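# Move the small cardboard box from desk to counter

## Task

Pick up the small cardboard box that sits on the desk and set it down on this room's counter so it stays there by itself after the robot lets go, without moving the stacked cartons and without the robot tipping over or being left leaning.

## Robot and tools

Robot: a simulated Hello Robot Stretch 4, about 1.6 m tall. It has one arm: an omni-wheel base, a lift that slides up a mast, a telescoping arm that reaches forward from the lift, a three-joint wrist (yaw, pitch, roll) and a two-finger gripper. The base rim extends at most 0.23 m from the base origin. Cameras: head_camera, head_left_camera, head_right_camera (all on the head) and wrist_camera (on the gripper).

Frames: the base frame sits on the floor under the base centre, x forward, y left, z up. hand_pose is reported in this frame and marks the point midway between the fingers, 0.015 m behind the tips; it may be somewhat inaccurate. The odometry frame is the base frame as it was when the scene began. base_odometry counts only wheel turns, so slip shows up as travel; its heading runs -3.142 to 3.142, positive to the left. If turned_by_wheels and turned_by_imu differ by more than about 0.1 rad, the base probably bumped something or slipped.

execute_actions(actions, cameras): actions is a list holding exactly one action, or none (an empty list just reports state and images). An action may contain "base", "joints", or both, plus optional "pace" and "contact_limits"; alternatively it is {"end_of_arm": "enable_torque"} by itself. Base and joint motions begin together. "base" holds exactly one relative command measured from where the base last reported itself: {"translate_m": d} drives straight, forward positive, -2 to 2 m; {"strafe_m": d} slides sideways, left positive, -2 to 2 m; {"rotate_rad": d} spins in place, counter-clockwise (left) positive, -3.2 to 3.2 rad. "joints" maps joint names to absolute targets: lift_m 0 to 1.2 m; arm_m 0 to 0.55 m extension; wrist_yaw_rad -1.134 to 4.276 (0 points forward, positive turns left, 3.14 is folded back, and above 3.4 the arm may obstruct it); wrist_pitch_rad -1.117 to 4.259 (0 level, 1.57 points down); wrist_roll_rad -1.117 to 4.259 (0 keeps the fingers level, positive turns clockwise as seen from behind); gripper_m 0 to 0.08 m, the finger gap. A joint target outside its range gets clipped and reported; other bad values or unknown keys cause the whole call to be rejected with no motion. pace is "slow", "default", "fast" or "max" (base up to 0.1/0.3/0.4/0.6 m/s and 1/2/3/4 rad/s; slower still when the lift is raised above 0.2). contact_limits takes only {"arm_m": v}, where v runs from 0 (gentlest) to 0.75 and defaults to 0.5. A single action runs for no more than 15 s. cameras is a list of camera names, or "all"; null or omitted returns all of them, and [] returns none. Joints or base left out of an action may keep pushing toward an earlier target.

wait(seconds): 0 to 10 s with no new command, then returns state and images. zoom_image(camera, region): a sharper crop of that camera's latest image, with region [x0, y0, x1, y1] in pixels from the top-left, no larger than 504x504. read_manual(section) only returns licence text. finished_scene(scene) closes the scene irreversibly and reports success, so call it only once the box rests on the counter on its own and the robot is holding still. A reply that contains no tool call ends everything.

Results: base_status and joint_status for each motion: "done"; "off_target" (stopped short and may still be pushing); "contact_stop_at_<key>" (ran into something; that part goes slack, so a lift may sink and wheels may roll); "limit_stop_at_<name>", including own_body (self-collision, most likely when the wrist is tilted up and rolled) and tilt (leaning past 6 degrees, after which lift, arm and wheels go slack); "time_out"; "torque_fault" (a wrist or gripper motor overloaded and went limp; send enable_torque to restore it). If any call in a reply reports a stop, the later motion calls in that reply are skipped. on_its_own lists uncommanded events such as held targets, abnormal rest efforts and tilt drift. motor_effort gives percentages, with the peak in brackets. lidar_m gives 12 distances in 30-degree sectors counter-clockwise from straight ahead (the 4th is left, the 7th behind, the 10th right); "-" means nothing was seen or the object is closer than 0.25 m. wrist_depth_mm is a 7x7 grid of depths in mm (100 to 2000). base_tilt reports degrees forward and right.

Gripping: to grasp, send a gripper_m smaller than the object's width. Afterwards, "off_target" along with a gripper effort away from 0 means something is being held. An effort that stays beyond about 50 causes a torque fault and the object can drop. Open wider than the object to release it.

Suggested order: get a view with an empty call, unfold with lift_m 0.4 and wrist_yaw_rad 0, drive to the desk, line up the open gripper on the box, grip it, raise it, retract the arm before turning or driving, travel to the counter, lift above the counter's height, extend, lower until it touches, open, then pull back.

Things to avoid: knocking the stacked cartons; driving or turning with more than 1 kg held and arm_m above 0.2, or at fast paces; pushing or pulling hard with the gripper raised high; slamming into things or dropping the box. Something may occasionally bump loose objects, so check the box before finishing.

Each tool is called after "Emit:" by a JSON object that holds its "api" and its "payload".

## Session

Emit:
{"api": "execute_actions", "payload": {"actions": []}}

Scene clock: 0.00 s.
base_odometry: x=+0.000 y=+0.000 heading=+0.000 (m, m, rad; odometry frame)
turned_by_wheels: +0.000 (rad since the last result)
turned_by_imu: +0.000 (rad since the last result)
base_tilt: forward=+0.7 right=+0.1 (deg)
lidar_m: 0.65 0.79 1.44 1.45 0.84 0.70 0.71 0.81 1.43 1.47 1.36 0.66
base_status: not commanded
joint_positions: lift_m=+0.222 arm_m=-0.001 wrist_yaw_rad=+3.226 wrist_pitch_rad=+0.002 wrist_roll_rad=+0.007 gripper_m=+0.040
joint_status: not commanded
motor_effort: lift_m=+21 arm_m=-1 wrist_yaw_rad=+1 wrist_pitch_rad=-9 wrist_roll_rad=+0 gripper_m=+1 wheel_0=+0 wheel_1=+0 wheel_2=+0 (%)
hand_pose: x=-0.0491 y=+0.0692 z=+0.4001 quat_wxyz=(-0.042, -0.001, +0.004, +0.999) (m; base frame)
wrist_depth_mm: - - 133 842 778 723 683 / - - 132 831 768 732 683 / - 107 133 820 768 723 683 / - 124 139 831 778 723 676 / 203 991 917 842 778 723 683 / 213 1008 917 842 759 723 676 / 211 1025 114 842 123 699 676
pictures: head_camera, head_left_camera, head_right_camera, wrist_camera
Images, in order (width x height): head_camera 420x560, head_left_camera 420x672, head_right_camera 420x672, wrist_camera 616x392.

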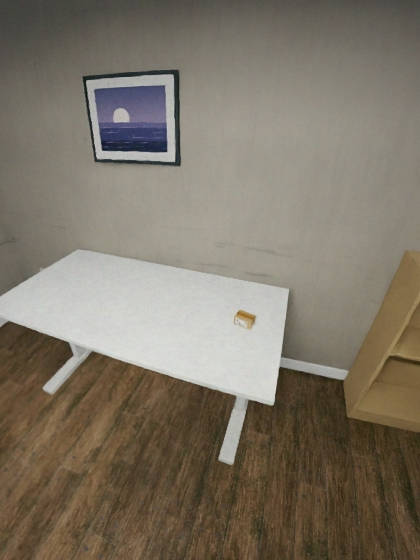

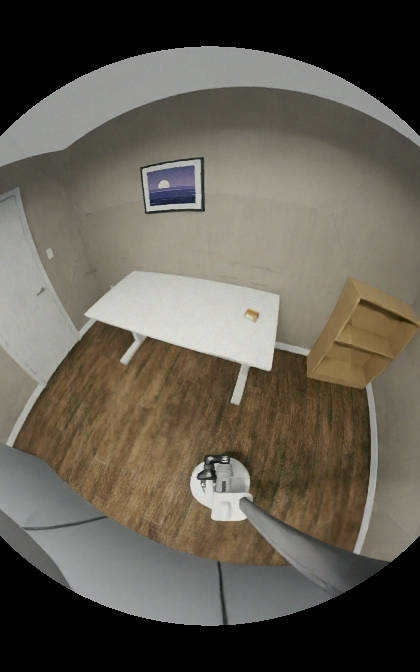

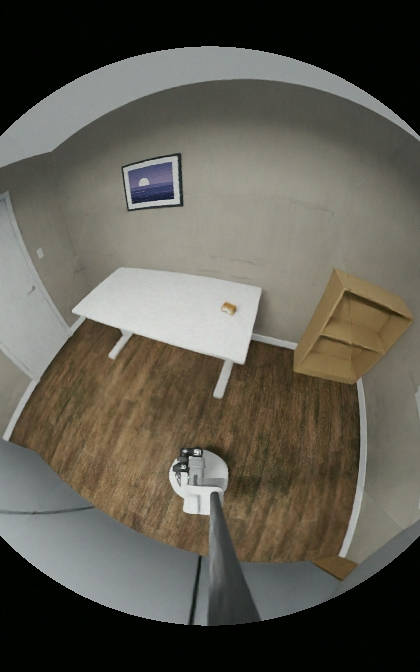

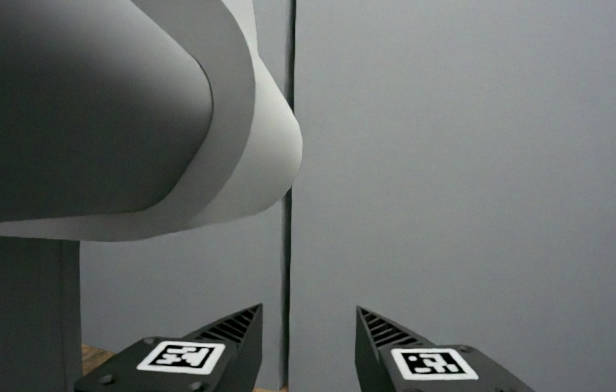

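Emit:
{"api": "zoom_image", "payload": {"camera": "head_camera", "region": [200, 280, 300, 360]}}

Emit:
{"api": "zoom_image", "payload": {"camera": "head_right_camera", "region": [0, 400, 420, 672]}}

Region (200, 280, 300, 360) of head_camera's 420x560 image, scaled by 5.040, with more detail than that image has; it fills the top 403 rows of this view, and the rest is white.

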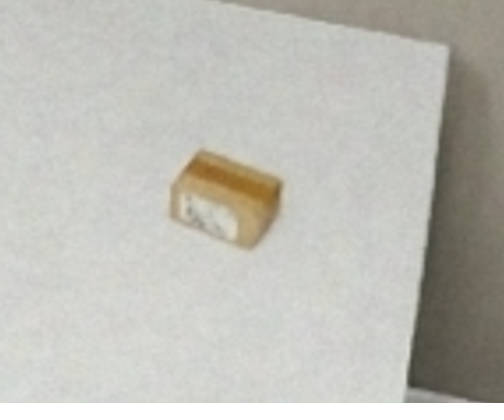

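Region (0, 400, 420, 672) of head_right_camera's 420x672 image, scaled by 1.200, with more detail than that image has; it fills the top 326 rows of this view, and the rest is white.

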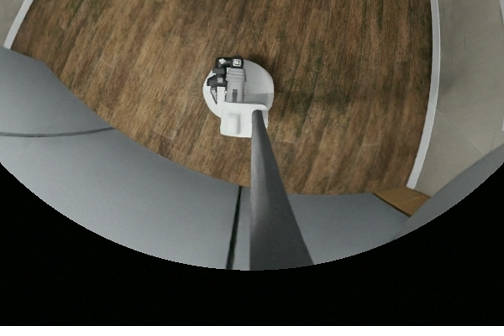

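Emit:
{"api": "execute_actions", "payload": {"actions": [{"base": {"rotate_rad": -0.122}, "joints": {"lift_m": 0.95, "wrist_yaw_rad": 1.115, "gripper_m": 0.08}, "pace": "fast"}], "cameras": ["head_camera"]}}

Scene clock: 7.03 s.
base_odometry: x=+0.000 y=+0.000 heading=-0.122 (m, m, rad; odometry frame)
turned_by_wheels: -0.122 (rad since the last result)
turned_by_imu: -0.124 (rad since the last result)
base_tilt: forward=+0.7 right=+0.2 (deg)
lidar_m: 0.66 0.74 1.16 2.20 0.88 0.69 0.69 0.79 1.18 1.46 1.50 1.32
base_status: done
joint_positions: lift_m=+0.950 arm_m=-0.001 wrist_yaw_rad=+1.115 wrist_pitch_rad=+0.002 wrist_roll_rad=+0.007 gripper_m=+0.080
joint_status: all done
motor_effort: lift_m=+24(26) arm_m=-1(0) wrist_yaw_rad=+0(6) wrist_pitch_rad=-8(8) wrist_roll_rad=+0(1) gripper_m=+2(0) wheel_0=+0(5) wheel_1=+0(12) wheel_2=+0(4) (%)
hand_pose: x=+0.3422 y=+0.1526 z=+1.1276 quat_wxyz=(+0.848, +0.003, +0.003, +0.529) (m; base frame)
wrist_depth_mm: 1921 1983 - - - 1576 1281 / 1863 1983 - - - 1618 1229 / 1863 1983 - - - 1618 1229 / 1863 - - - - 1618 1255 / 1921 1983 - - - 1576 1255 / 1863 1983 - - 1576 1464 1229 / - 106 - - 960 110 -
pictures: head_camera
Images, in order (width x height): head_camera 420x560.

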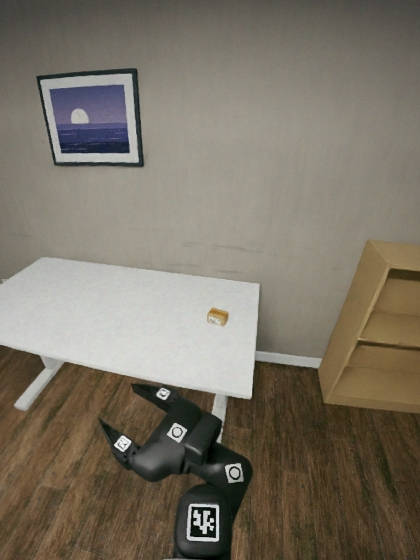

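Emit:
{"api": "execute_actions", "payload": {"actions": [{"base": {"translate_m": 0.30}, "joints": {"arm_m": 0.46, "wrist_pitch_rad": 1.57}, "pace": "fast"}], "cameras": ["head_camera", "wrist_camera"]}}

Scene clock: 9.50 s.
base_odometry: x=+0.298 y=-0.036 heading=-0.122 (m, m, rad; odometry frame)
turned_by_wheels: +0.000 (rad since the last result)
turned_by_imu: +0.001 (rad since the last result)
base_tilt: forward=+0.7 right=+0.1 (deg)
lidar_m: 0.35 0.43 0.65 2.20 1.27 1.01 0.99 1.11 1.53 1.49 1.12 0.39
base_status: done
joint_positions: lift_m=+0.950 arm_m=+0.459 wrist_yaw_rad=+1.115 wrist_pitch_rad=+1.570 wrist_roll_rad=+0.007 gripper_m=+0.080
joint_status: all done
motor_effort: lift_m=+24(24) arm_m=+5(4) wrist_yaw_rad=+0(0) wrist_pitch_rad=+0(7) wrist_roll_rad=+1(1) gripper_m=+1(1) wheel_0=+0(3) wheel_1=+1(6) wheel_2=-1(10) (%)
hand_pose: x=+0.7086 y=-0.0383 z=+0.9153 quat_wxyz=(+0.602, -0.372, +0.601, +0.372) (m; base frame)
wrist_depth_mm: 342 342 340 338 336 334 334 / 343 343 340 340 338 336 332 / 343 342 340 340 338 334 334 / 345 342 342 340 338 336 336 / 345 343 342 340 290 336 336 / 345 343 342 340 338 338 336 / - 106 342 342 340 110 -
pictures: head_camera, wrist_camera
camera_calibration (this result's frames):
wrist_camera: T_world_to_cam=[[0.898232, -0.438461, -0.0305123, -0.621573], [-0.438565, -0.898693, 0.00357159, 0.337295], [-0.0289872, 0.0101735, -0.999528, 1.0859], [0, 0, 0, 1]] pos_world=[0.73772, 0.0195412, 1.06522]
Images, in order (width x height): head_camera 420x560, wrist_camera 616x392.

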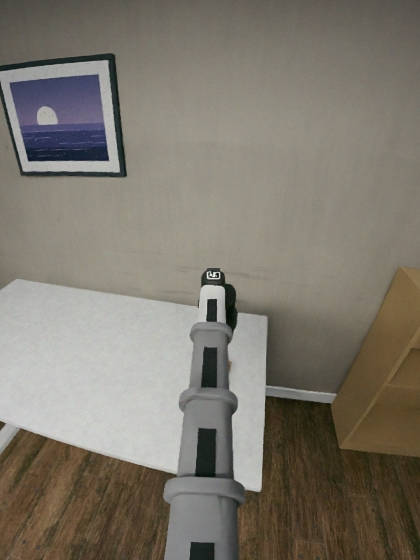

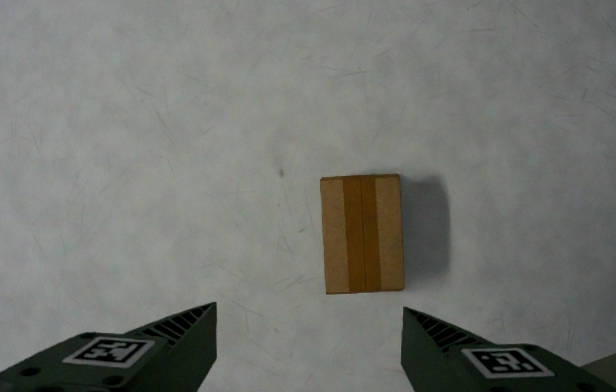

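Emit:
{"api": "execute_actions", "payload": {"actions": [{"base": {"strafe_m": 0.016}, "joints": {"arm_m": 0.507, "lift_m": 0.85, "wrist_roll_rad": -0.06}, "pace": "fast"}], "cameras": ["head_camera", "wrist_camera"]}}

Scene clock: 12.17 s.
base_odometry: x=+0.300 y=-0.021 heading=-0.122 (m, m, rad; odometry frame)
turned_by_wheels: +0.000 (rad since the last result)
turned_by_imu: +0.000 (rad since the last result)
base_tilt: forward=+0.8 right=+0.1 (deg)
lidar_m: 0.37 0.42 0.63 2.18 1.27 1.03 1.00 1.11 1.54 1.52 1.11 0.37
base_status: done
joint_positions: lift_m=+0.850 arm_m=+0.506 wrist_yaw_rad=+1.115 wrist_pitch_rad=+1.570 wrist_roll_rad=-0.060 gripper_m=+0.080
joint_status: all done
motor_effort: lift_m=+18(24) arm_m=+5(6) wrist_yaw_rad=+0(1) wrist_pitch_rad=-1(0) wrist_roll_rad=-1(1) gripper_m=+2(2) wheel_0=+0(10) wheel_1=+0(6) wheel_2=-1(1) (%)
hand_pose: x=+0.7555 y=-0.0383 z=+0.8158 quat_wxyz=(+0.589, -0.392, +0.588, +0.392) (m; base frame)
wrist_depth_mm: 243 242 240 239 237 236 236 / 242 242 240 239 238 237 236 / 243 241 241 239 238 237 236 / 243 242 241 240 238 237 236 / 245 243 241 190 238 237 237 / 244 242 242 190 238 238 237 / - 106 191 190 190 110 -
pictures: head_camera, wrist_camera
camera_calibration (this result's frames):
wrist_camera: T_world_to_cam=[[0.925592, -0.377294, -0.0304616, -0.685185], [-0.377358, -0.92606, 0.00385819, 0.310677], [-0.0296649, 0.00792379, -0.999528, 0.988322], [0, 0, 0, 1]] pos_world=[0.780757, 0.0213578, 0.965785]
Images, in order (width x height): head_camera 420x560, wrist_camera 616x392.

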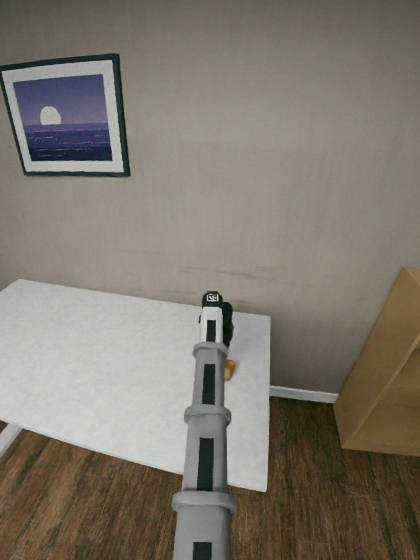

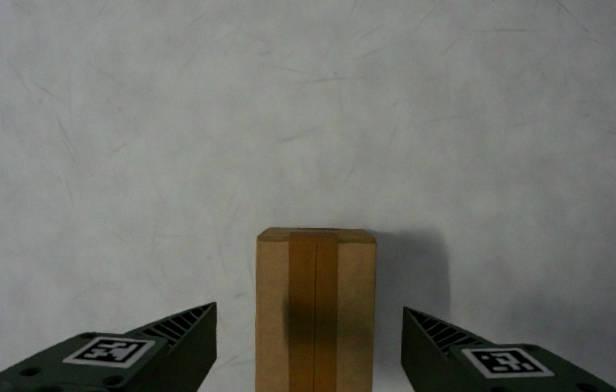

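Emit:
{"api": "execute_actions", "payload": {"actions": [{"joints": {"lift_m": 0.788, "arm_m": 0.508}}], "cameras": ["wrist_camera"]}}

Scene clock: 13.63 s.
base_odometry: x=+0.300 y=-0.021 heading=-0.122 (m, m, rad; odometry frame)
turned_by_wheels: +0.000 (rad since the last result)
turned_by_imu: +0.000 (rad since the last result)
base_tilt: forward=+0.7 right=+0.3 (deg)
lidar_m: 0.37 0.42 0.64 2.18 1.29 1.02 1.00 1.10 1.54 1.51 1.11 0.38
base_status: not commanded
joint_positions: lift_m=+0.788 arm_m=+0.507 wrist_yaw_rad=+1.115 wrist_pitch_rad=+1.570 wrist_roll_rad=-0.060 gripper_m=+0.080
joint_status: all done
motor_effort: lift_m=+17(18) arm_m=+6(3) wrist_yaw_rad=+0(0) wrist_pitch_rad=+0(0) wrist_roll_rad=-2(2) gripper_m=+1(2) wheel_0=+0(0) wheel_1=+0(0) wheel_2=+0(0) (%)
hand_pose: x=+0.7565 y=-0.0383 z=+0.7539 quat_wxyz=(+0.589, -0.392, +0.588, +0.392) (m; base frame)
wrist_depth_mm: 180 179 178 178 176 175 - / 180 179 178 178 177 176 175 / 180 179 179 178 177 176 176 / 180 180 179 178 177 176 175 / 180 180 179 141 177 177 176 / 181 180 140 128 128 176 176 / - 106 129 128 128 110 -
pictures: wrist_camera
camera_calibration (this result's frames):
wrist_camera: T_world_to_cam=[[0.925593, -0.377293, -0.0304616, -0.687953], [-0.377357, -0.92606, 0.00385819, 0.311274], [-0.0296649, 0.00792377, -0.999528, 0.926436], [0, 0, 0, 1]] pos_world=[0.781708, 0.0213578, 0.903842]
Images, in order (width x height): wrist_camera 616x392.

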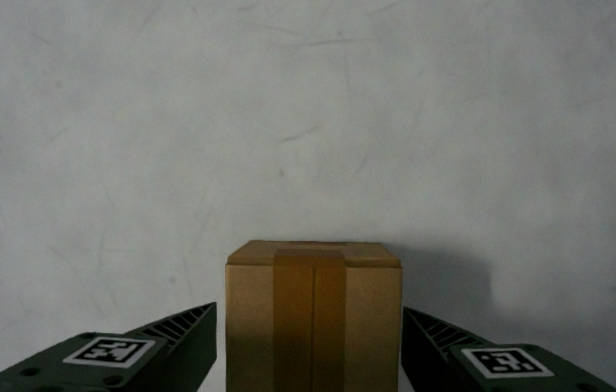

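Emit:
{"api": "execute_actions", "payload": {"actions": [{"joints": {"gripper_m": 0.045}}], "cameras": ["wrist_camera"]}}

Scene clock: 14.77 s.
base_odometry: x=+0.300 y=-0.021 heading=-0.122 (m, m, rad; odometry frame)
turned_by_wheels: +0.000 (rad since the last result)
turned_by_imu: +0.000 (rad since the last result)
base_tilt: forward=+0.6 right=+0.2 (deg)
lidar_m: 0.37 0.42 0.63 2.18 1.28 1.02 0.99 1.09 1.54 1.50 1.09 0.38
base_status: not commanded
joint_positions: lift_m=+0.788 arm_m=+0.507 wrist_yaw_rad=+1.115 wrist_pitch_rad=+1.570 wrist_roll_rad=-0.060 gripper_m=+0.059
joint_status: gripper_m off_target (ended at +0.059, target +0.045)
on_its_own: gripper_m is held at +0.053, not at your +0.045, by its contact guard: the fingers met something
motor_effort: lift_m=+16(17) arm_m=+6(6) wrist_yaw_rad=+0(0) wrist_pitch_rad=-1(1) wrist_roll_rad=-2(1) gripper_m=-38(39) wheel_0=+0(0) wheel_1=+1(0) wheel_2=+0(0) (%)
hand_pose: x=+0.7565 y=-0.0383 z=+0.7539 quat_wxyz=(+0.589, -0.392, +0.588, +0.392) (m; base frame)
wrist_depth_mm: 180 179 178 177 177 175 - / 180 179 178 178 177 176 175 / 180 180 179 178 177 176 175 / 180 180 179 178 177 176 176 / 181 180 179 141 177 176 176 / 181 180 131 128 128 177 176 / 181 - 128 128 128 122 -
pictures: wrist_camera
camera_calibration (this result's frames):
wrist_camera: T_world_to_cam=[[0.925609, -0.377253, -0.0304615, -0.687974], [-0.377316, -0.926076, 0.00385819, 0.311247], [-0.0296652, 0.00792246, -0.999528, 0.926437], [0, 0, 0, 1]] pos_world=[0.781716, 0.0213589, 0.903842]
Images, in order (width x height): wrist_camera 616x392.

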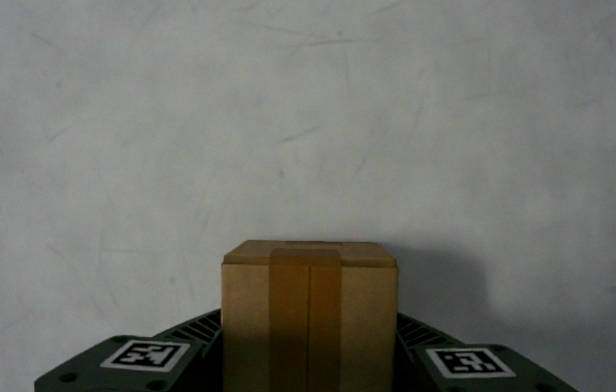

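Emit:
{"api": "execute_actions", "payload": {"actions": [{"joints": {"lift_m": 0.85}}], "cameras": ["wrist_camera"]}}

Scene clock: 16.23 s.
base_odometry: x=+0.300 y=-0.021 heading=-0.122 (m, m, rad; odometry frame)
turned_by_wheels: +0.000 (rad since the last result)
turned_by_imu: +0.000 (rad since the last result)
base_tilt: forward=+0.6 right=+0.3 (deg)
lidar_m: 0.37 0.42 0.66 2.19 1.29 1.02 0.99 1.10 1.53 1.52 1.12 0.37
base_status: not commanded
joint_positions: lift_m=+0.850 arm_m=+0.507 wrist_yaw_rad=+1.115 wrist_pitch_rad=+1.570 wrist_roll_rad=-0.060 gripper_m=+0.059
joint_status: all done
on_its_own: gripper_m is held at +0.053, not at your +0.045, by its contact guard: the fingers met something
motor_effort: lift_m=+25(23) arm_m=+6(6) wrist_yaw_rad=+1(0) wrist_pitch_rad=-1(1) wrist_roll_rad=-2(0) gripper_m=-38(38) wheel_0=+0(0) wheel_1=+0(0) wheel_2=+0(1) (%)
hand_pose: x=+0.7565 y=-0.0383 z=+0.8152 quat_wxyz=(+0.589, -0.392, +0.588, +0.392) (m; base frame)
wrist_depth_mm: 242 240 239 238 237 236 235 / 242 240 239 238 237 236 235 / 242 241 240 239 237 236 236 / 242 242 240 239 237 236 236 / 243 242 240 140 237 237 236 / 243 242 131 128 128 237 236 / 243 - 128 128 128 122 236
pictures: wrist_camera
camera_calibration (this result's frames):
wrist_camera: T_world_to_cam=[[0.925609, -0.377252, -0.0304615, -0.686109], [-0.377316, -0.926077, 0.00385819, 0.311011], [-0.0296652, 0.00792244, -0.999528, 0.987689], [0, 0, 0, 1]] pos_world=[0.781719, 0.0213589, 0.965123]
Images, in order (width x height): wrist_camera 616x392.

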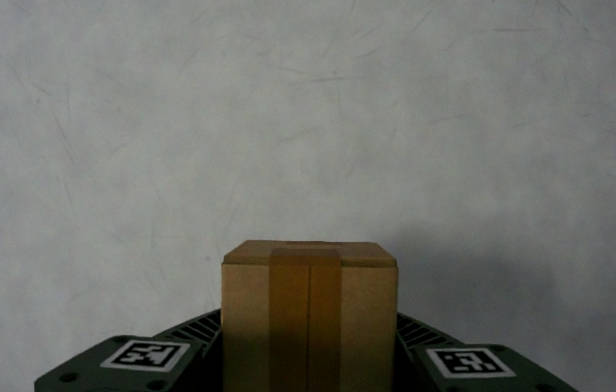

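Emit:
{"api": "execute_actions", "payload": {"actions": [{"base": {"rotate_rad": 2.97}, "joints": {"lift_m": 1.08, "arm_m": 0.1}}]}}

Scene clock: 19.40 s.
base_odometry: x=+0.300 y=-0.021 heading=+2.848 (m, m, rad; odometry frame)
turned_by_wheels: +2.970 (rad since the last result)
turned_by_imu: +3.036 (rad since the last result)
base_tilt: forward=+0.7 right=+0.1 (deg)
lidar_m: 1.00 1.05 1.40 1.50 1.29 1.10 0.36 0.39 0.52 2.17 1.50 1.05
base_status: done
joint_positions: lift_m=+1.080 arm_m=+0.101 wrist_yaw_rad=+1.115 wrist_pitch_rad=+1.570 wrist_roll_rad=-0.060 gripper_m=+0.059
joint_status: all done
on_its_own: gripper_m is held at +0.053, not at your +0.045, by its contact guard: the fingers met something
motor_effort: lift_m=+24(26) arm_m=-6(11) wrist_yaw_rad=-1(1) wrist_pitch_rad=+0(1) wrist_roll_rad=-2(2) gripper_m=-37(38) wheel_0=+0(5) wheel_1=+0(8) wheel_2=+0(6) (%)
hand_pose: x=+0.3505 y=-0.0382 z=+1.0452 quat_wxyz=(+0.589, -0.392, +0.588, +0.392) (m; base frame)
wrist_depth_mm: 1205 1205 1205 1182 1182 1098 820 / 1205 1205 1182 1205 1160 1182 878 / 1205 1205 1205 1182 1182 1160 960 / 1205 1205 1008 1182 1182 1182 1042 / 1205 991 991 141 1182 1182 1182 / 1205 991 131 128 128 1182 1182 / 1205 - 128 128 128 122 1205
pictures: head_camera, head_left_camera, head_right_camera, wrist_camera
camera_calibration (this result's frames):
wrist_camera: T_world_to_cam=[[0.925772, -0.376855, -0.0304407, -0.303336], [-0.376927, -0.926236, 0.00355648, 0.157185], [-0.0295356, 0.00818142, -0.99953, 1.20557], [0, 0, 0, 1]] pos_world=[0.375674, 0.0214133, 1.19521]
Images, in order (width x height): head_camera 420x560, head_left_camera 420x672, head_right_camera 420x672, wrist_camera 616x392.

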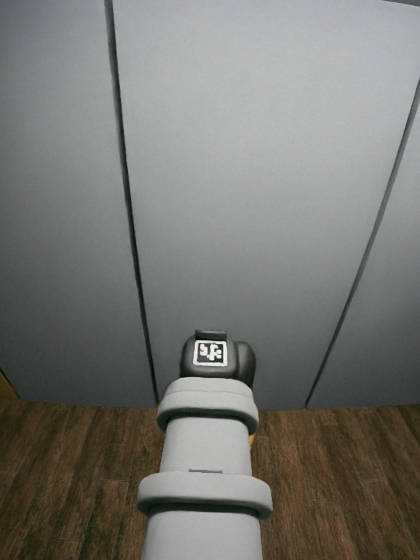

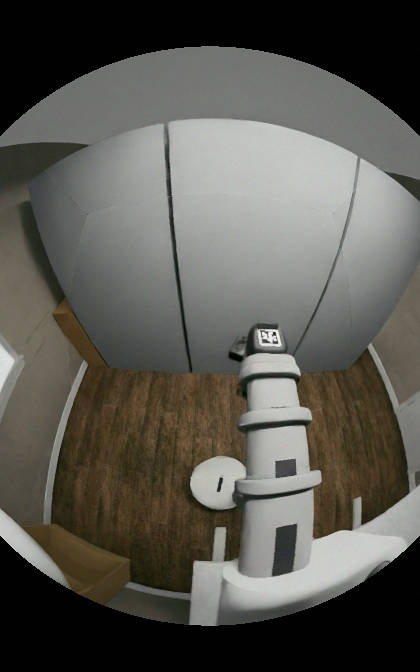

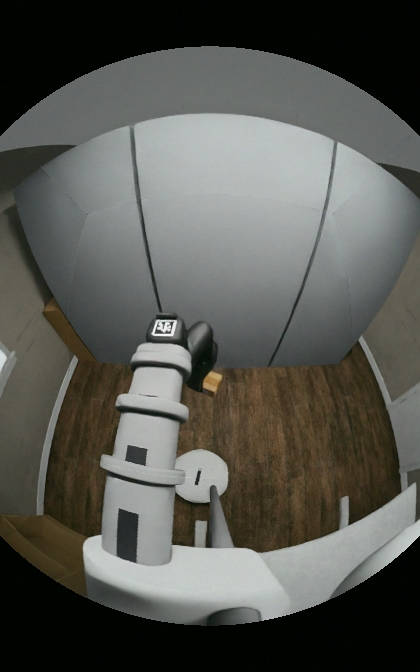

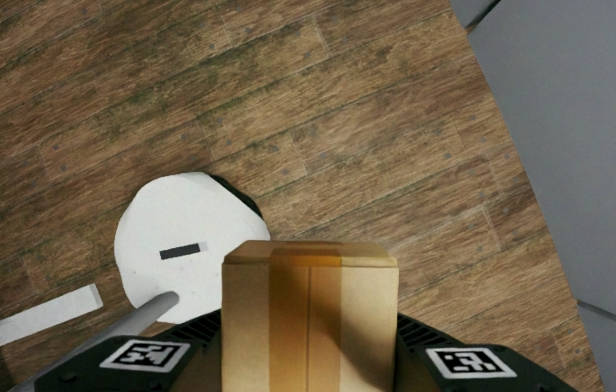

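Emit:
{"api": "zoom_image", "payload": {"camera": "head_right_camera", "region": [260, 150, 420, 520]}}

Emit:
{"api": "zoom_image", "payload": {"camera": "head_left_camera", "region": [0, 130, 200, 450]}}

Region (260, 150, 420, 520) of head_right_camera's 420x672 image, scaled by 1.362, with more detail than that image has; it fills the left 218 columns of this view, and the rest is white.

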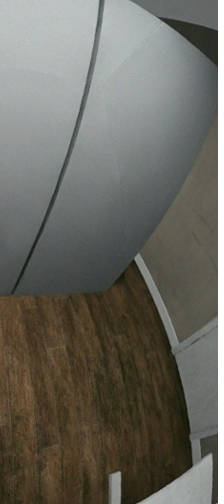

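Region (0, 130, 200, 450) of head_left_camera's 420x672 image, scaled by 1.575, with more detail than that image has; it fills the left 315 columns of this view, and the rest is white.

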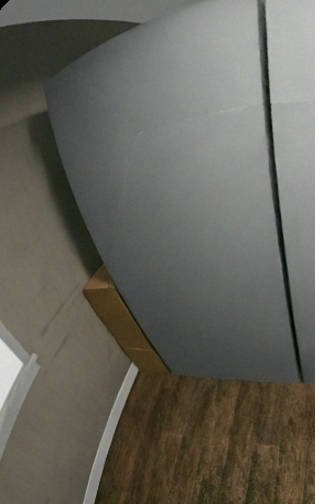

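Emit:
{"api": "execute_actions", "payload": {"actions": [{"base": {"translate_m": 0.35}, "joints": {"lift_m": 0.42, "arm_m": 0.0}, "pace": "fast"}], "cameras": ["head_right_camera"]}}

Scene clock: 24.90 s.
base_odometry: x=-0.035 y=+0.081 heading=+2.848 (m, m, rad; odometry frame)
turned_by_wheels: +0.000 (rad since the last result)
turned_by_imu: +0.001 (rad since the last result)
base_tilt: forward=+0.6 right=+0.2 (deg)
lidar_m: 0.65 0.67 0.92 1.54 1.58 1.43 0.72 0.76 1.05 2.17 0.95 0.67
base_status: done
joint_positions: lift_m=+0.420 arm_m=+0.001 wrist_yaw_rad=+1.115 wrist_pitch_rad=+1.570 wrist_roll_rad=-0.060 gripper_m=+0.059
joint_status: all done
on_its_own: gripper_m is held at +0.053, not at your +0.045, by its contact guard: the fingers met something
motor_effort: lift_m=+18(24) arm_m=-5(8) wrist_yaw_rad=+1(0) wrist_pitch_rad=-1(0) wrist_roll_rad=-1(1) gripper_m=-37(38) wheel_0=-1(5) wheel_1=+0(5) wheel_2=+1(8) (%)
hand_pose: x=+0.2504 y=-0.0383 z=+0.3858 quat_wxyz=(+0.589, -0.392, +0.588, +0.392) (m; base frame)
wrist_depth_mm: 539 539 535 530 525 525 492 / 539 535 530 530 530 525 525 / 322 329 530 535 530 525 525 / 322 322 343 530 530 525 525 / 324 322 322 141 530 525 525 / 324 322 131 128 128 530 525 / 324 - 128 128 128 122 525
pictures: head_right_camera
Images, in order (width x height): head_right_camera 420x672.

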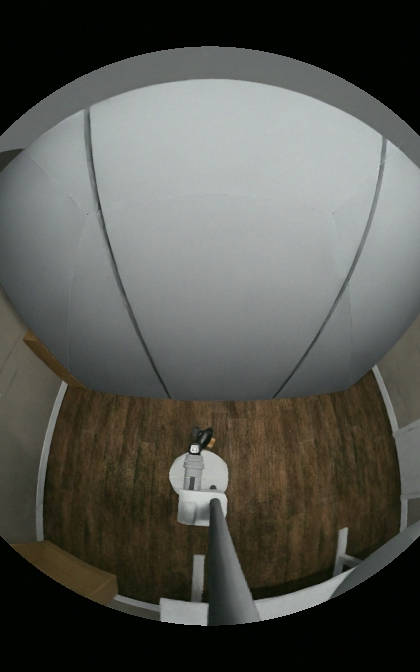

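Emit:
{"api": "execute_actions", "payload": {"actions": [{"base": {"strafe_m": -1.8}, "pace": "max"}]}}

Scene clock: 29.87 s.
base_odometry: x=+0.486 y=+1.804 heading=+2.848 (m, m, rad; odometry frame)
turned_by_wheels: +0.000 (rad since the last result)
turned_by_imu: -0.003 (rad since the last result)
base_tilt: forward=+0.7 right=+0.0 (deg)
lidar_m: 1.03 0.76 0.97 2.47 1.03 0.81 1.47 0.55 0.38 0.34 0.40 0.54
base_status: done
joint_positions: lift_m=+0.420 arm_m=+0.001 wrist_yaw_rad=+1.115 wrist_pitch_rad=+1.570 wrist_roll_rad=-0.060 gripper_m=+0.059
joint_status: not commanded
on_its_own: gripper_m is held at +0.053, not at your +0.045, by its contact guard: the fingers met something
motor_effort: lift_m=+20(20) arm_m=-5(5) wrist_yaw_rad=+1(0) wrist_pitch_rad=-2(1) wrist_roll_rad=+0(2) gripper_m=-39(38) wheel_0=-1(11) wheel_1=+0(15) wheel_2=+0(0) (%)
hand_pose: x=+0.2503 y=-0.0384 z=+0.3856 quat_wxyz=(+0.589, -0.392, +0.588, +0.392) (m; base frame)
wrist_depth_mm: 539 539 535 530 530 521 525 / 539 535 535 530 525 525 521 / 324 329 535 530 530 525 525 / 324 322 343 535 530 530 525 / 322 322 322 141 530 525 525 / 322 320 131 128 128 525 525 / 324 - 128 128 128 122 525
pictures: head_camera, head_left_camera, head_right_camera, wrist_camera
camera_calibration (this result's frames):
wrist_camera: T_world_to_cam=[[0.925614, -0.377241, -0.0304734, -0.230696], [-0.377299, -0.926083, 0.00403171, 0.121579], [-0.0297418, 0.0077658, -0.999527, 0.543335], [0, 0, 0, 1]] pos_world=[0.275567, 0.0213446, 0.535558]
Images, in order (width x height): head_camera 420x560, head_left_camera 420x672, head_right_camera 420x672, wrist_camera 616x392.

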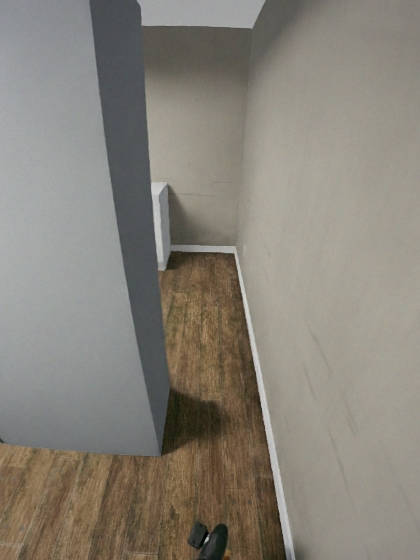

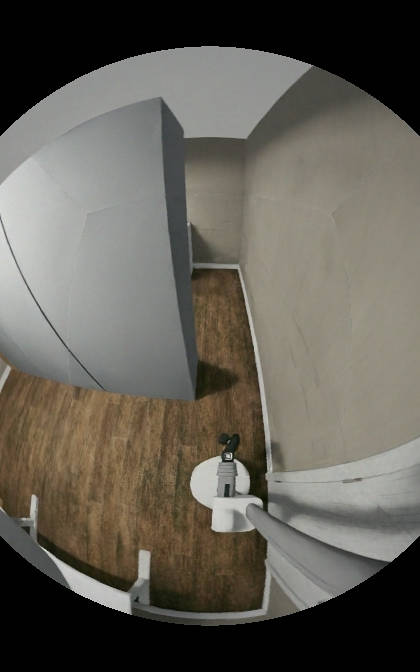

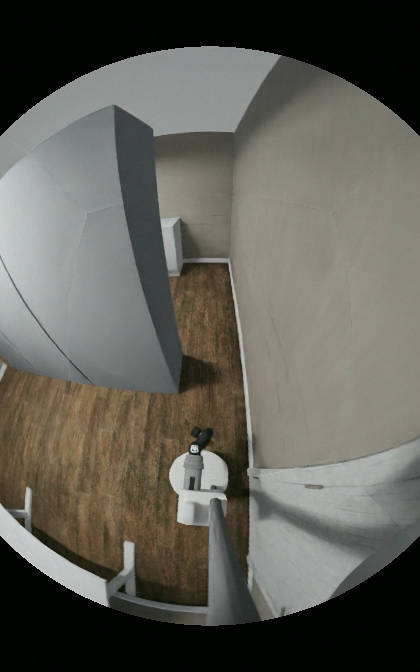

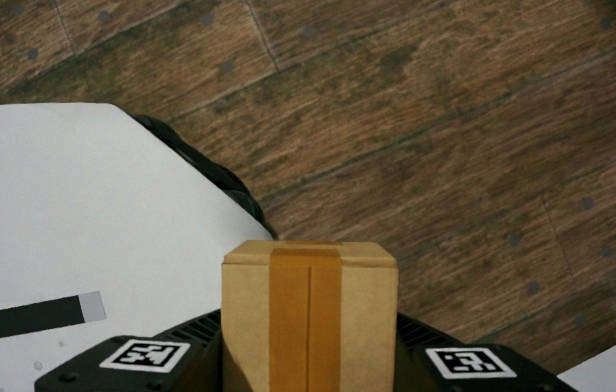

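Emit:
{"api": "zoom_image", "payload": {"camera": "head_camera", "region": [120, 340, 320, 560]}}

Emit:
{"api": "zoom_image", "payload": {"camera": "head_camera", "region": [130, 160, 290, 360]}}

Region (120, 340, 320, 560) of head_camera's 420x560 image, scaled by 2.291, with more detail than that image has; it fills the left 458 columns of this view, and the rest is white.

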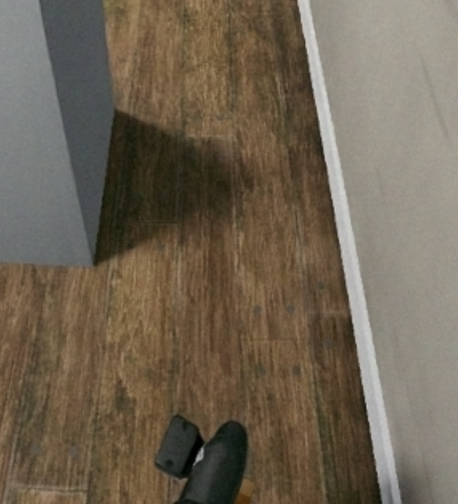

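Region (130, 160, 290, 360) of head_camera's 420x560 image, scaled by 2.520, with more detail than that image has; it fills the left 403 columns of this view, and the rest is white.

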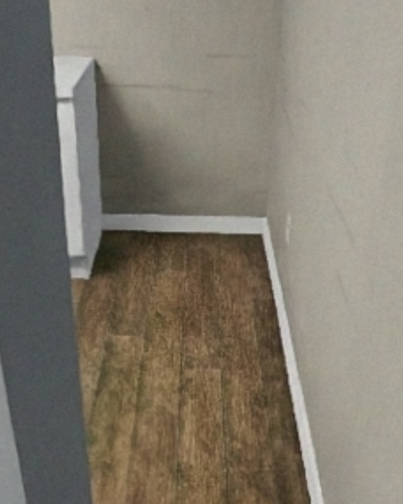

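Emit:
{"api": "zoom_image", "payload": {"camera": "head_right_camera", "region": [130, 340, 290, 540]}}

Emit:
{"api": "zoom_image", "payload": {"camera": "head_left_camera", "region": [150, 340, 310, 540]}}

Region (130, 340, 290, 540) of head_right_camera's 420x672 image, scaled by 2.520, with more detail than that image has; it fills the left 403 columns of this view, and the rest is white.

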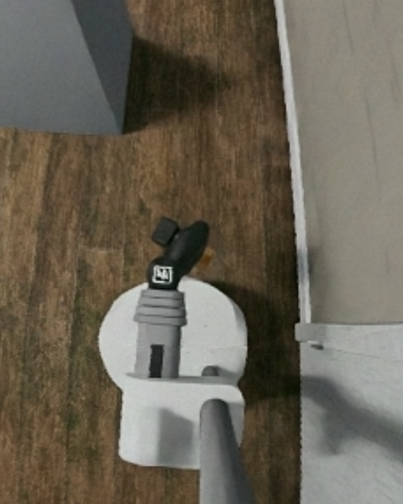

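Region (150, 340, 310, 540) of head_left_camera's 420x672 image, scaled by 2.520, with more detail than that image has; it fills the left 403 columns of this view, and the rest is white.

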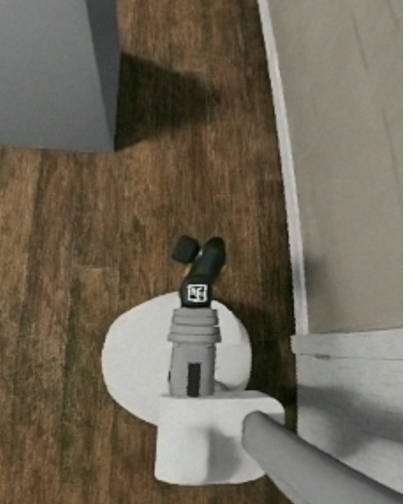

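Emit:
{"api": "execute_actions", "payload": {"actions": [{"base": {"strafe_m": -0.035}, "pace": "fast"}], "cameras": ["head_camera"]}}

Scene clock: 34.23 s.
base_odometry: x=+0.496 y=+1.837 heading=+2.848 (m, m, rad; odometry frame)
turned_by_wheels: +0.000 (rad since the last result)
turned_by_imu: +0.000 (rad since the last result)
base_tilt: forward=+0.7 right=+0.2 (deg)
lidar_m: 1.17 0.76 0.98 2.48 1.05 0.83 1.46 0.51 0.35 0.32 0.36 0.50
base_status: done
joint_positions: lift_m=+0.420 arm_m=+0.001 wrist_yaw_rad=+1.115 wrist_pitch_rad=+1.570 wrist_roll_rad=-0.060 gripper_m=+0.059
joint_status: not commanded
on_its_own: gripper_m is held at +0.053, not at your +0.045, by its contact guard: the fingers met something
motor_effort: lift_m=+20(20) arm_m=-5(5) wrist_yaw_rad=+1(0) wrist_pitch_rad=-1(1) wrist_roll_rad=-1(0) gripper_m=-38(38) wheel_0=-2(7) wheel_1=-1(9) wheel_2=+0(3) (%)
hand_pose: x=+0.2503 y=-0.0384 z=+0.3856 quat_wxyz=(+0.589, -0.392, +0.588, +0.392) (m; base frame)
wrist_depth_mm: 539 535 535 530 530 525 525 / 539 535 530 530 525 525 525 / 324 329 535 535 530 530 525 / 322 322 343 530 530 525 525 / 322 320 320 140 530 530 525 / 324 322 131 128 128 530 525 / 324 - 128 128 128 122 525
pictures: head_camera
Images, in order (width x height): head_camera 420x560.

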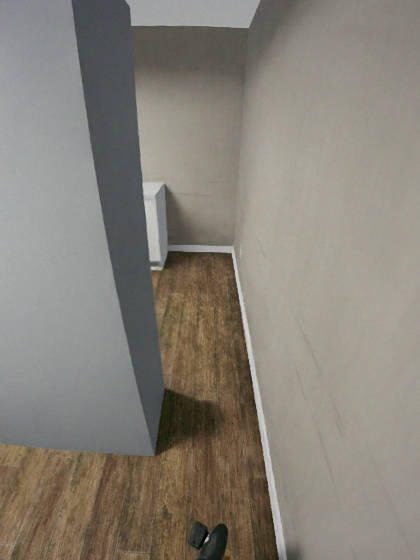

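Emit:
{"api": "execute_actions", "payload": {"actions": [{"base": {"translate_m": 1.5}, "pace": "fast"}], "cameras": ["head_camera", "head_left_camera"]}}

Scene clock: 39.47 s.
base_odometry: x=-0.939 y=+2.272 heading=+2.847 (m, m, rad; odometry frame)
turned_by_wheels: +0.000 (rad since the last result)
turned_by_imu: +0.004 (rad since the last result)
base_tilt: forward=+0.7 right=+0.3 (deg)
lidar_m: 1.06 1.30 1.63 1.46 0.44 0.42 1.37 0.47 0.32 0.29 0.31 0.43
base_status: done
joint_positions: lift_m=+0.420 arm_m=+0.001 wrist_yaw_rad=+1.115 wrist_pitch_rad=+1.570 wrist_roll_rad=-0.060 gripper_m=+0.059
joint_status: not commanded
on_its_own: gripper_m is held at +0.053, not at your +0.045, by its contact guard: the fingers met something
motor_effort: lift_m=+20(20) arm_m=-5(5) wrist_yaw_rad=+1(1) wrist_pitch_rad=-1(1) wrist_roll_rad=+0(1) gripper_m=-38(38) wheel_0=+0(5) wheel_1=-1(7) wheel_2=-1(14) (%)
hand_pose: x=+0.2503 y=-0.0384 z=+0.3856 quat_wxyz=(+0.589, -0.392, +0.588, +0.392) (m; base frame)
wrist_depth_mm: 539 539 535 530 530 530 521 / 539 539 535 530 530 521 525 / 324 327 530 535 530 525 525 / 322 322 345 530 530 525 525 / 322 320 320 141 530 530 530 / 322 322 131 128 128 525 521 / 324 - 128 128 128 122 459
pictures: head_camera, head_left_camera
Images, in order (width x height): head_camera 420x560, head_left_camera 420x672.

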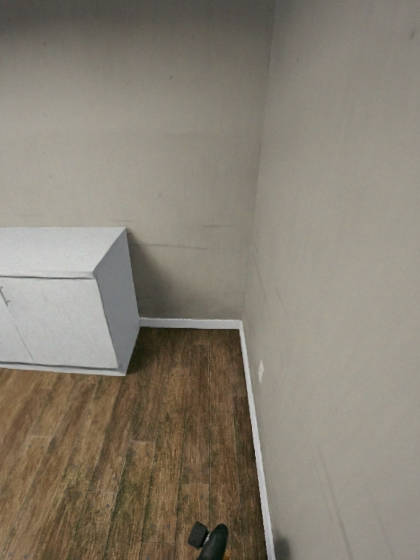

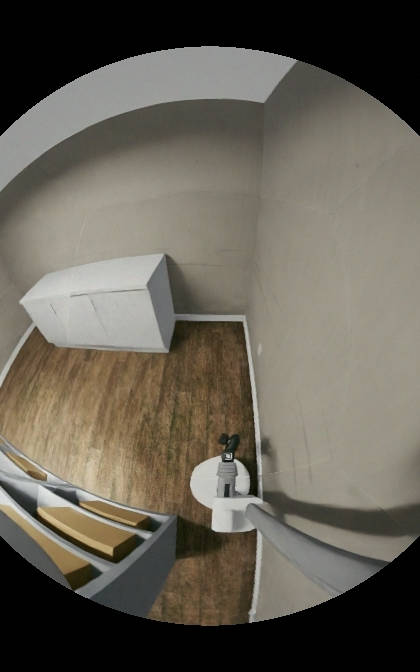

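Emit:
{"api": "execute_actions", "payload": {"actions": [{"base": {"rotate_rad": 0.575}, "joints": {"lift_m": 0.78}, "pace": "fast"}], "cameras": ["head_camera"]}}

Scene clock: 42.80 s.
base_odometry: x=-0.939 y=+2.272 heading=-2.861 (m, m, rad; odometry frame)
turned_by_wheels: +0.575 (rad since the last result)
turned_by_imu: +0.588 (rad since the last result)
base_tilt: forward=+0.5 right=+0.2 (deg)
lidar_m: 1.30 1.72 1.18 0.44 0.43 1.13 0.43 0.31 0.30 0.31 0.46 1.34
base_status: done
joint_positions: lift_m=+0.780 arm_m=+0.001 wrist_yaw_rad=+1.115 wrist_pitch_rad=+1.570 wrist_roll_rad=-0.060 gripper_m=+0.059
joint_status: all done
on_its_own: gripper_m is held at +0.053, not at your +0.045, by its contact guard: the fingers met something
motor_effort: lift_m=+24(25) arm_m=-5(5) wrist_yaw_rad=+0(0) wrist_pitch_rad=+0(2) wrist_roll_rad=-1(1) gripper_m=-39(38) wheel_0=-2(7) wheel_1=-1(7) wheel_2=+1(6) (%)
hand_pose: x=+0.2504 y=-0.0383 z=+0.7452 quat_wxyz=(+0.589, -0.392, +0.588, +0.392) (m; base frame)
wrist_depth_mm: 820 904 891 891 891 878 878 / 866 904 891 891 891 878 891 / 904 904 891 891 878 878 878 / 904 691 683 904 878 878 878 / 917 683 683 141 891 878 878 / 904 691 131 128 128 891 878 / 831 - 128 128 128 122 891
pictures: head_camera
Images, in order (width x height): head_camera 420x560.

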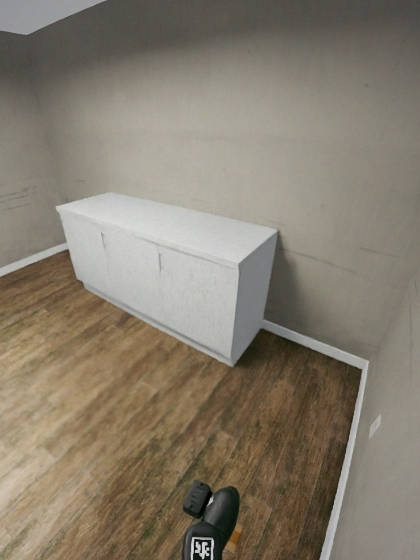

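Emit:
{"api": "execute_actions", "payload": {"actions": [{"base": {"translate_m": 0.86}, "joints": {"lift_m": 1.04, "arm_m": 0.5}, "pace": "fast"}], "cameras": ["head_camera", "head_right_camera", "wrist_camera"]}}

Scene clock: 46.57 s.
base_odometry: x=-1.766 y=+2.033 heading=-2.861 (m, m, rad; odometry frame)
turned_by_wheels: +0.000 (rad since the last result)
turned_by_imu: +0.003 (rad since the last result)
base_tilt: forward=+0.6 right=+0.1 (deg)
lidar_m: 0.45 0.63 1.90 1.47 1.09 1.04 1.07 0.78 0.74 0.80 1.09 0.46
base_status: done
joint_positions: lift_m=+1.040 arm_m=+0.499 wrist_yaw_rad=+1.115 wrist_pitch_rad=+1.570 wrist_roll_rad=-0.060 gripper_m=+0.059
joint_status: all done
on_its_own: gripper_m is held at +0.053, not at your +0.045, by its contact guard: the fingers met something
motor_effort: lift_m=+25(25) arm_m=+5(11) wrist_yaw_rad=+1(1) wrist_pitch_rad=-1(1) wrist_roll_rad=+0(0) gripper_m=-39(38) wheel_0=-2(5) wheel_1=-1(7) wheel_2=+0(8) (%)
hand_pose: x=+0.7485 y=-0.0383 z=+1.0052 quat_wxyz=(+0.589, -0.392, +0.588, +0.392) (m; base frame)
wrist_depth_mm: 242 241 239 238 237 236 235 / 242 240 240 238 237 236 236 / 243 241 240 238 238 237 236 / 243 242 239 239 238 236 236 / 243 242 240 141 238 236 236 / 243 242 131 128 128 237 236 / 244 - 128 128 128 122 236
pictures: head_camera, head_right_camera, wrist_camera
camera_calibration (this result's frames):
wrist_camera: T_world_to_cam=[[0.925706, -0.377014, -0.0304669, -0.673021], [-0.377075, -0.926174, 0.00393979, 0.306991], [-0.029703, 0.00784123, -0.999528, 1.17742], [0, 0, 0, 1]] pos_world=[0.773752, 0.0213566, 1.15515]
Images, in order (width x height): head_camera 420x560, head_right_camera 420x672, wrist_camera 616x392.

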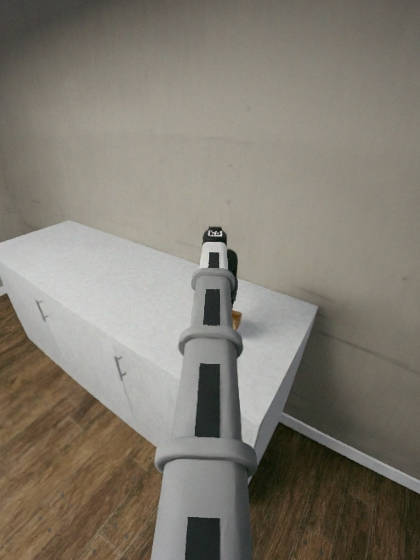

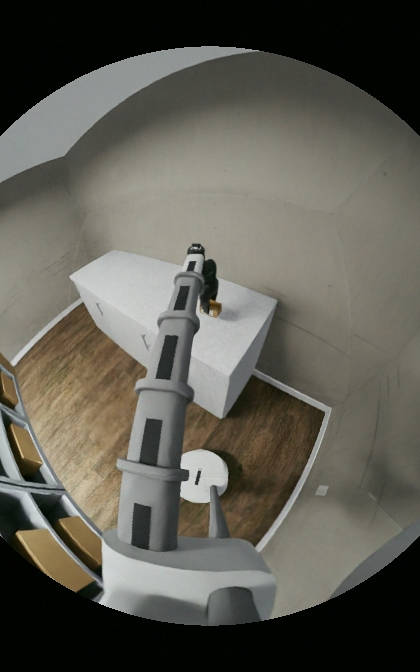

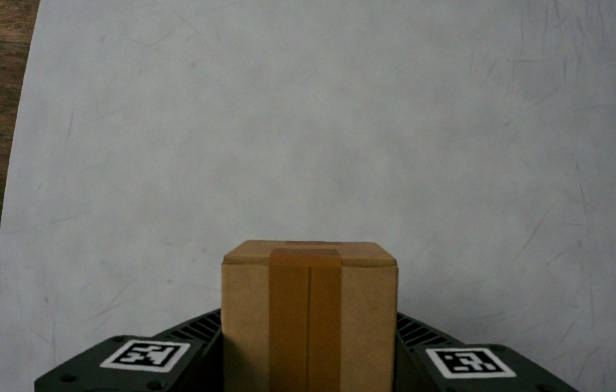

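Emit:
{"api": "execute_actions", "payload": {"actions": [{"joints": {"lift_m": 0.979}}], "cameras": ["wrist_camera"]}}

Scene clock: 48.07 s.
base_odometry: x=-1.766 y=+2.033 heading=-2.861 (m, m, rad; odometry frame)
turned_by_wheels: +0.000 (rad since the last result)
turned_by_imu: +0.000 (rad since the last result)
base_tilt: forward=+0.8 right=+0.2 (deg)
lidar_m: 0.46 0.63 1.91 1.48 1.10 1.04 1.05 0.78 0.75 0.76 1.07 0.44
base_status: not commanded
joint_positions: lift_m=+0.979 arm_m=+0.499 wrist_yaw_rad=+1.115 wrist_pitch_rad=+1.570 wrist_roll_rad=-0.060 gripper_m=+0.059
joint_status: all done
on_its_own: gripper_m is held at +0.053, not at your +0.045, by its contact guard: the fingers met something
motor_effort: lift_m=+17(22) arm_m=+5(5) wrist_yaw_rad=+0(1) wrist_pitch_rad=-1(1) wrist_roll_rad=+0(1) gripper_m=-40(39) wheel_0=-1(1) wheel_1=-1(1) wheel_2=+0(1) (%)
hand_pose: x=+0.7485 y=-0.0383 z=+0.9448 quat_wxyz=(+0.589, -0.392, +0.588, +0.392) (m; base frame)
wrist_depth_mm: 181 180 179 178 177 176 - / 181 180 179 178 177 176 176 / 181 180 179 178 177 177 176 / 181 180 179 179 178 177 176 / 181 180 180 141 177 177 177 / 182 181 131 128 128 177 177 / 182 - 128 128 128 122 -
pictures: wrist_camera
camera_calibration (this result's frames):
wrist_camera: T_world_to_cam=[[0.925706, -0.377014, -0.0304669, -0.674862], [-0.377075, -0.926174, 0.00393979, 0.30723], [-0.0297031, 0.00784122, -0.999528, 1.11709], [0, 0, 0, 1]] pos_world=[0.773754, 0.0213566, 1.0948]
Images, in order (width x height): wrist_camera 616x392.

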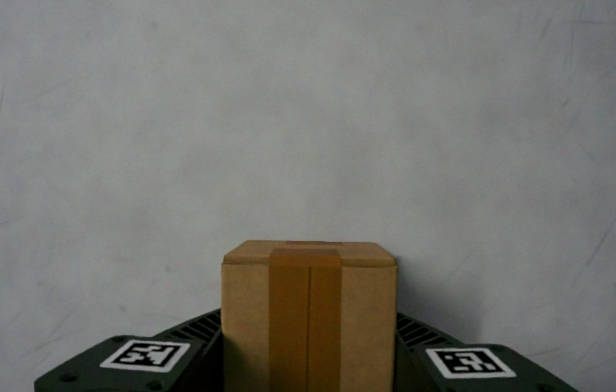

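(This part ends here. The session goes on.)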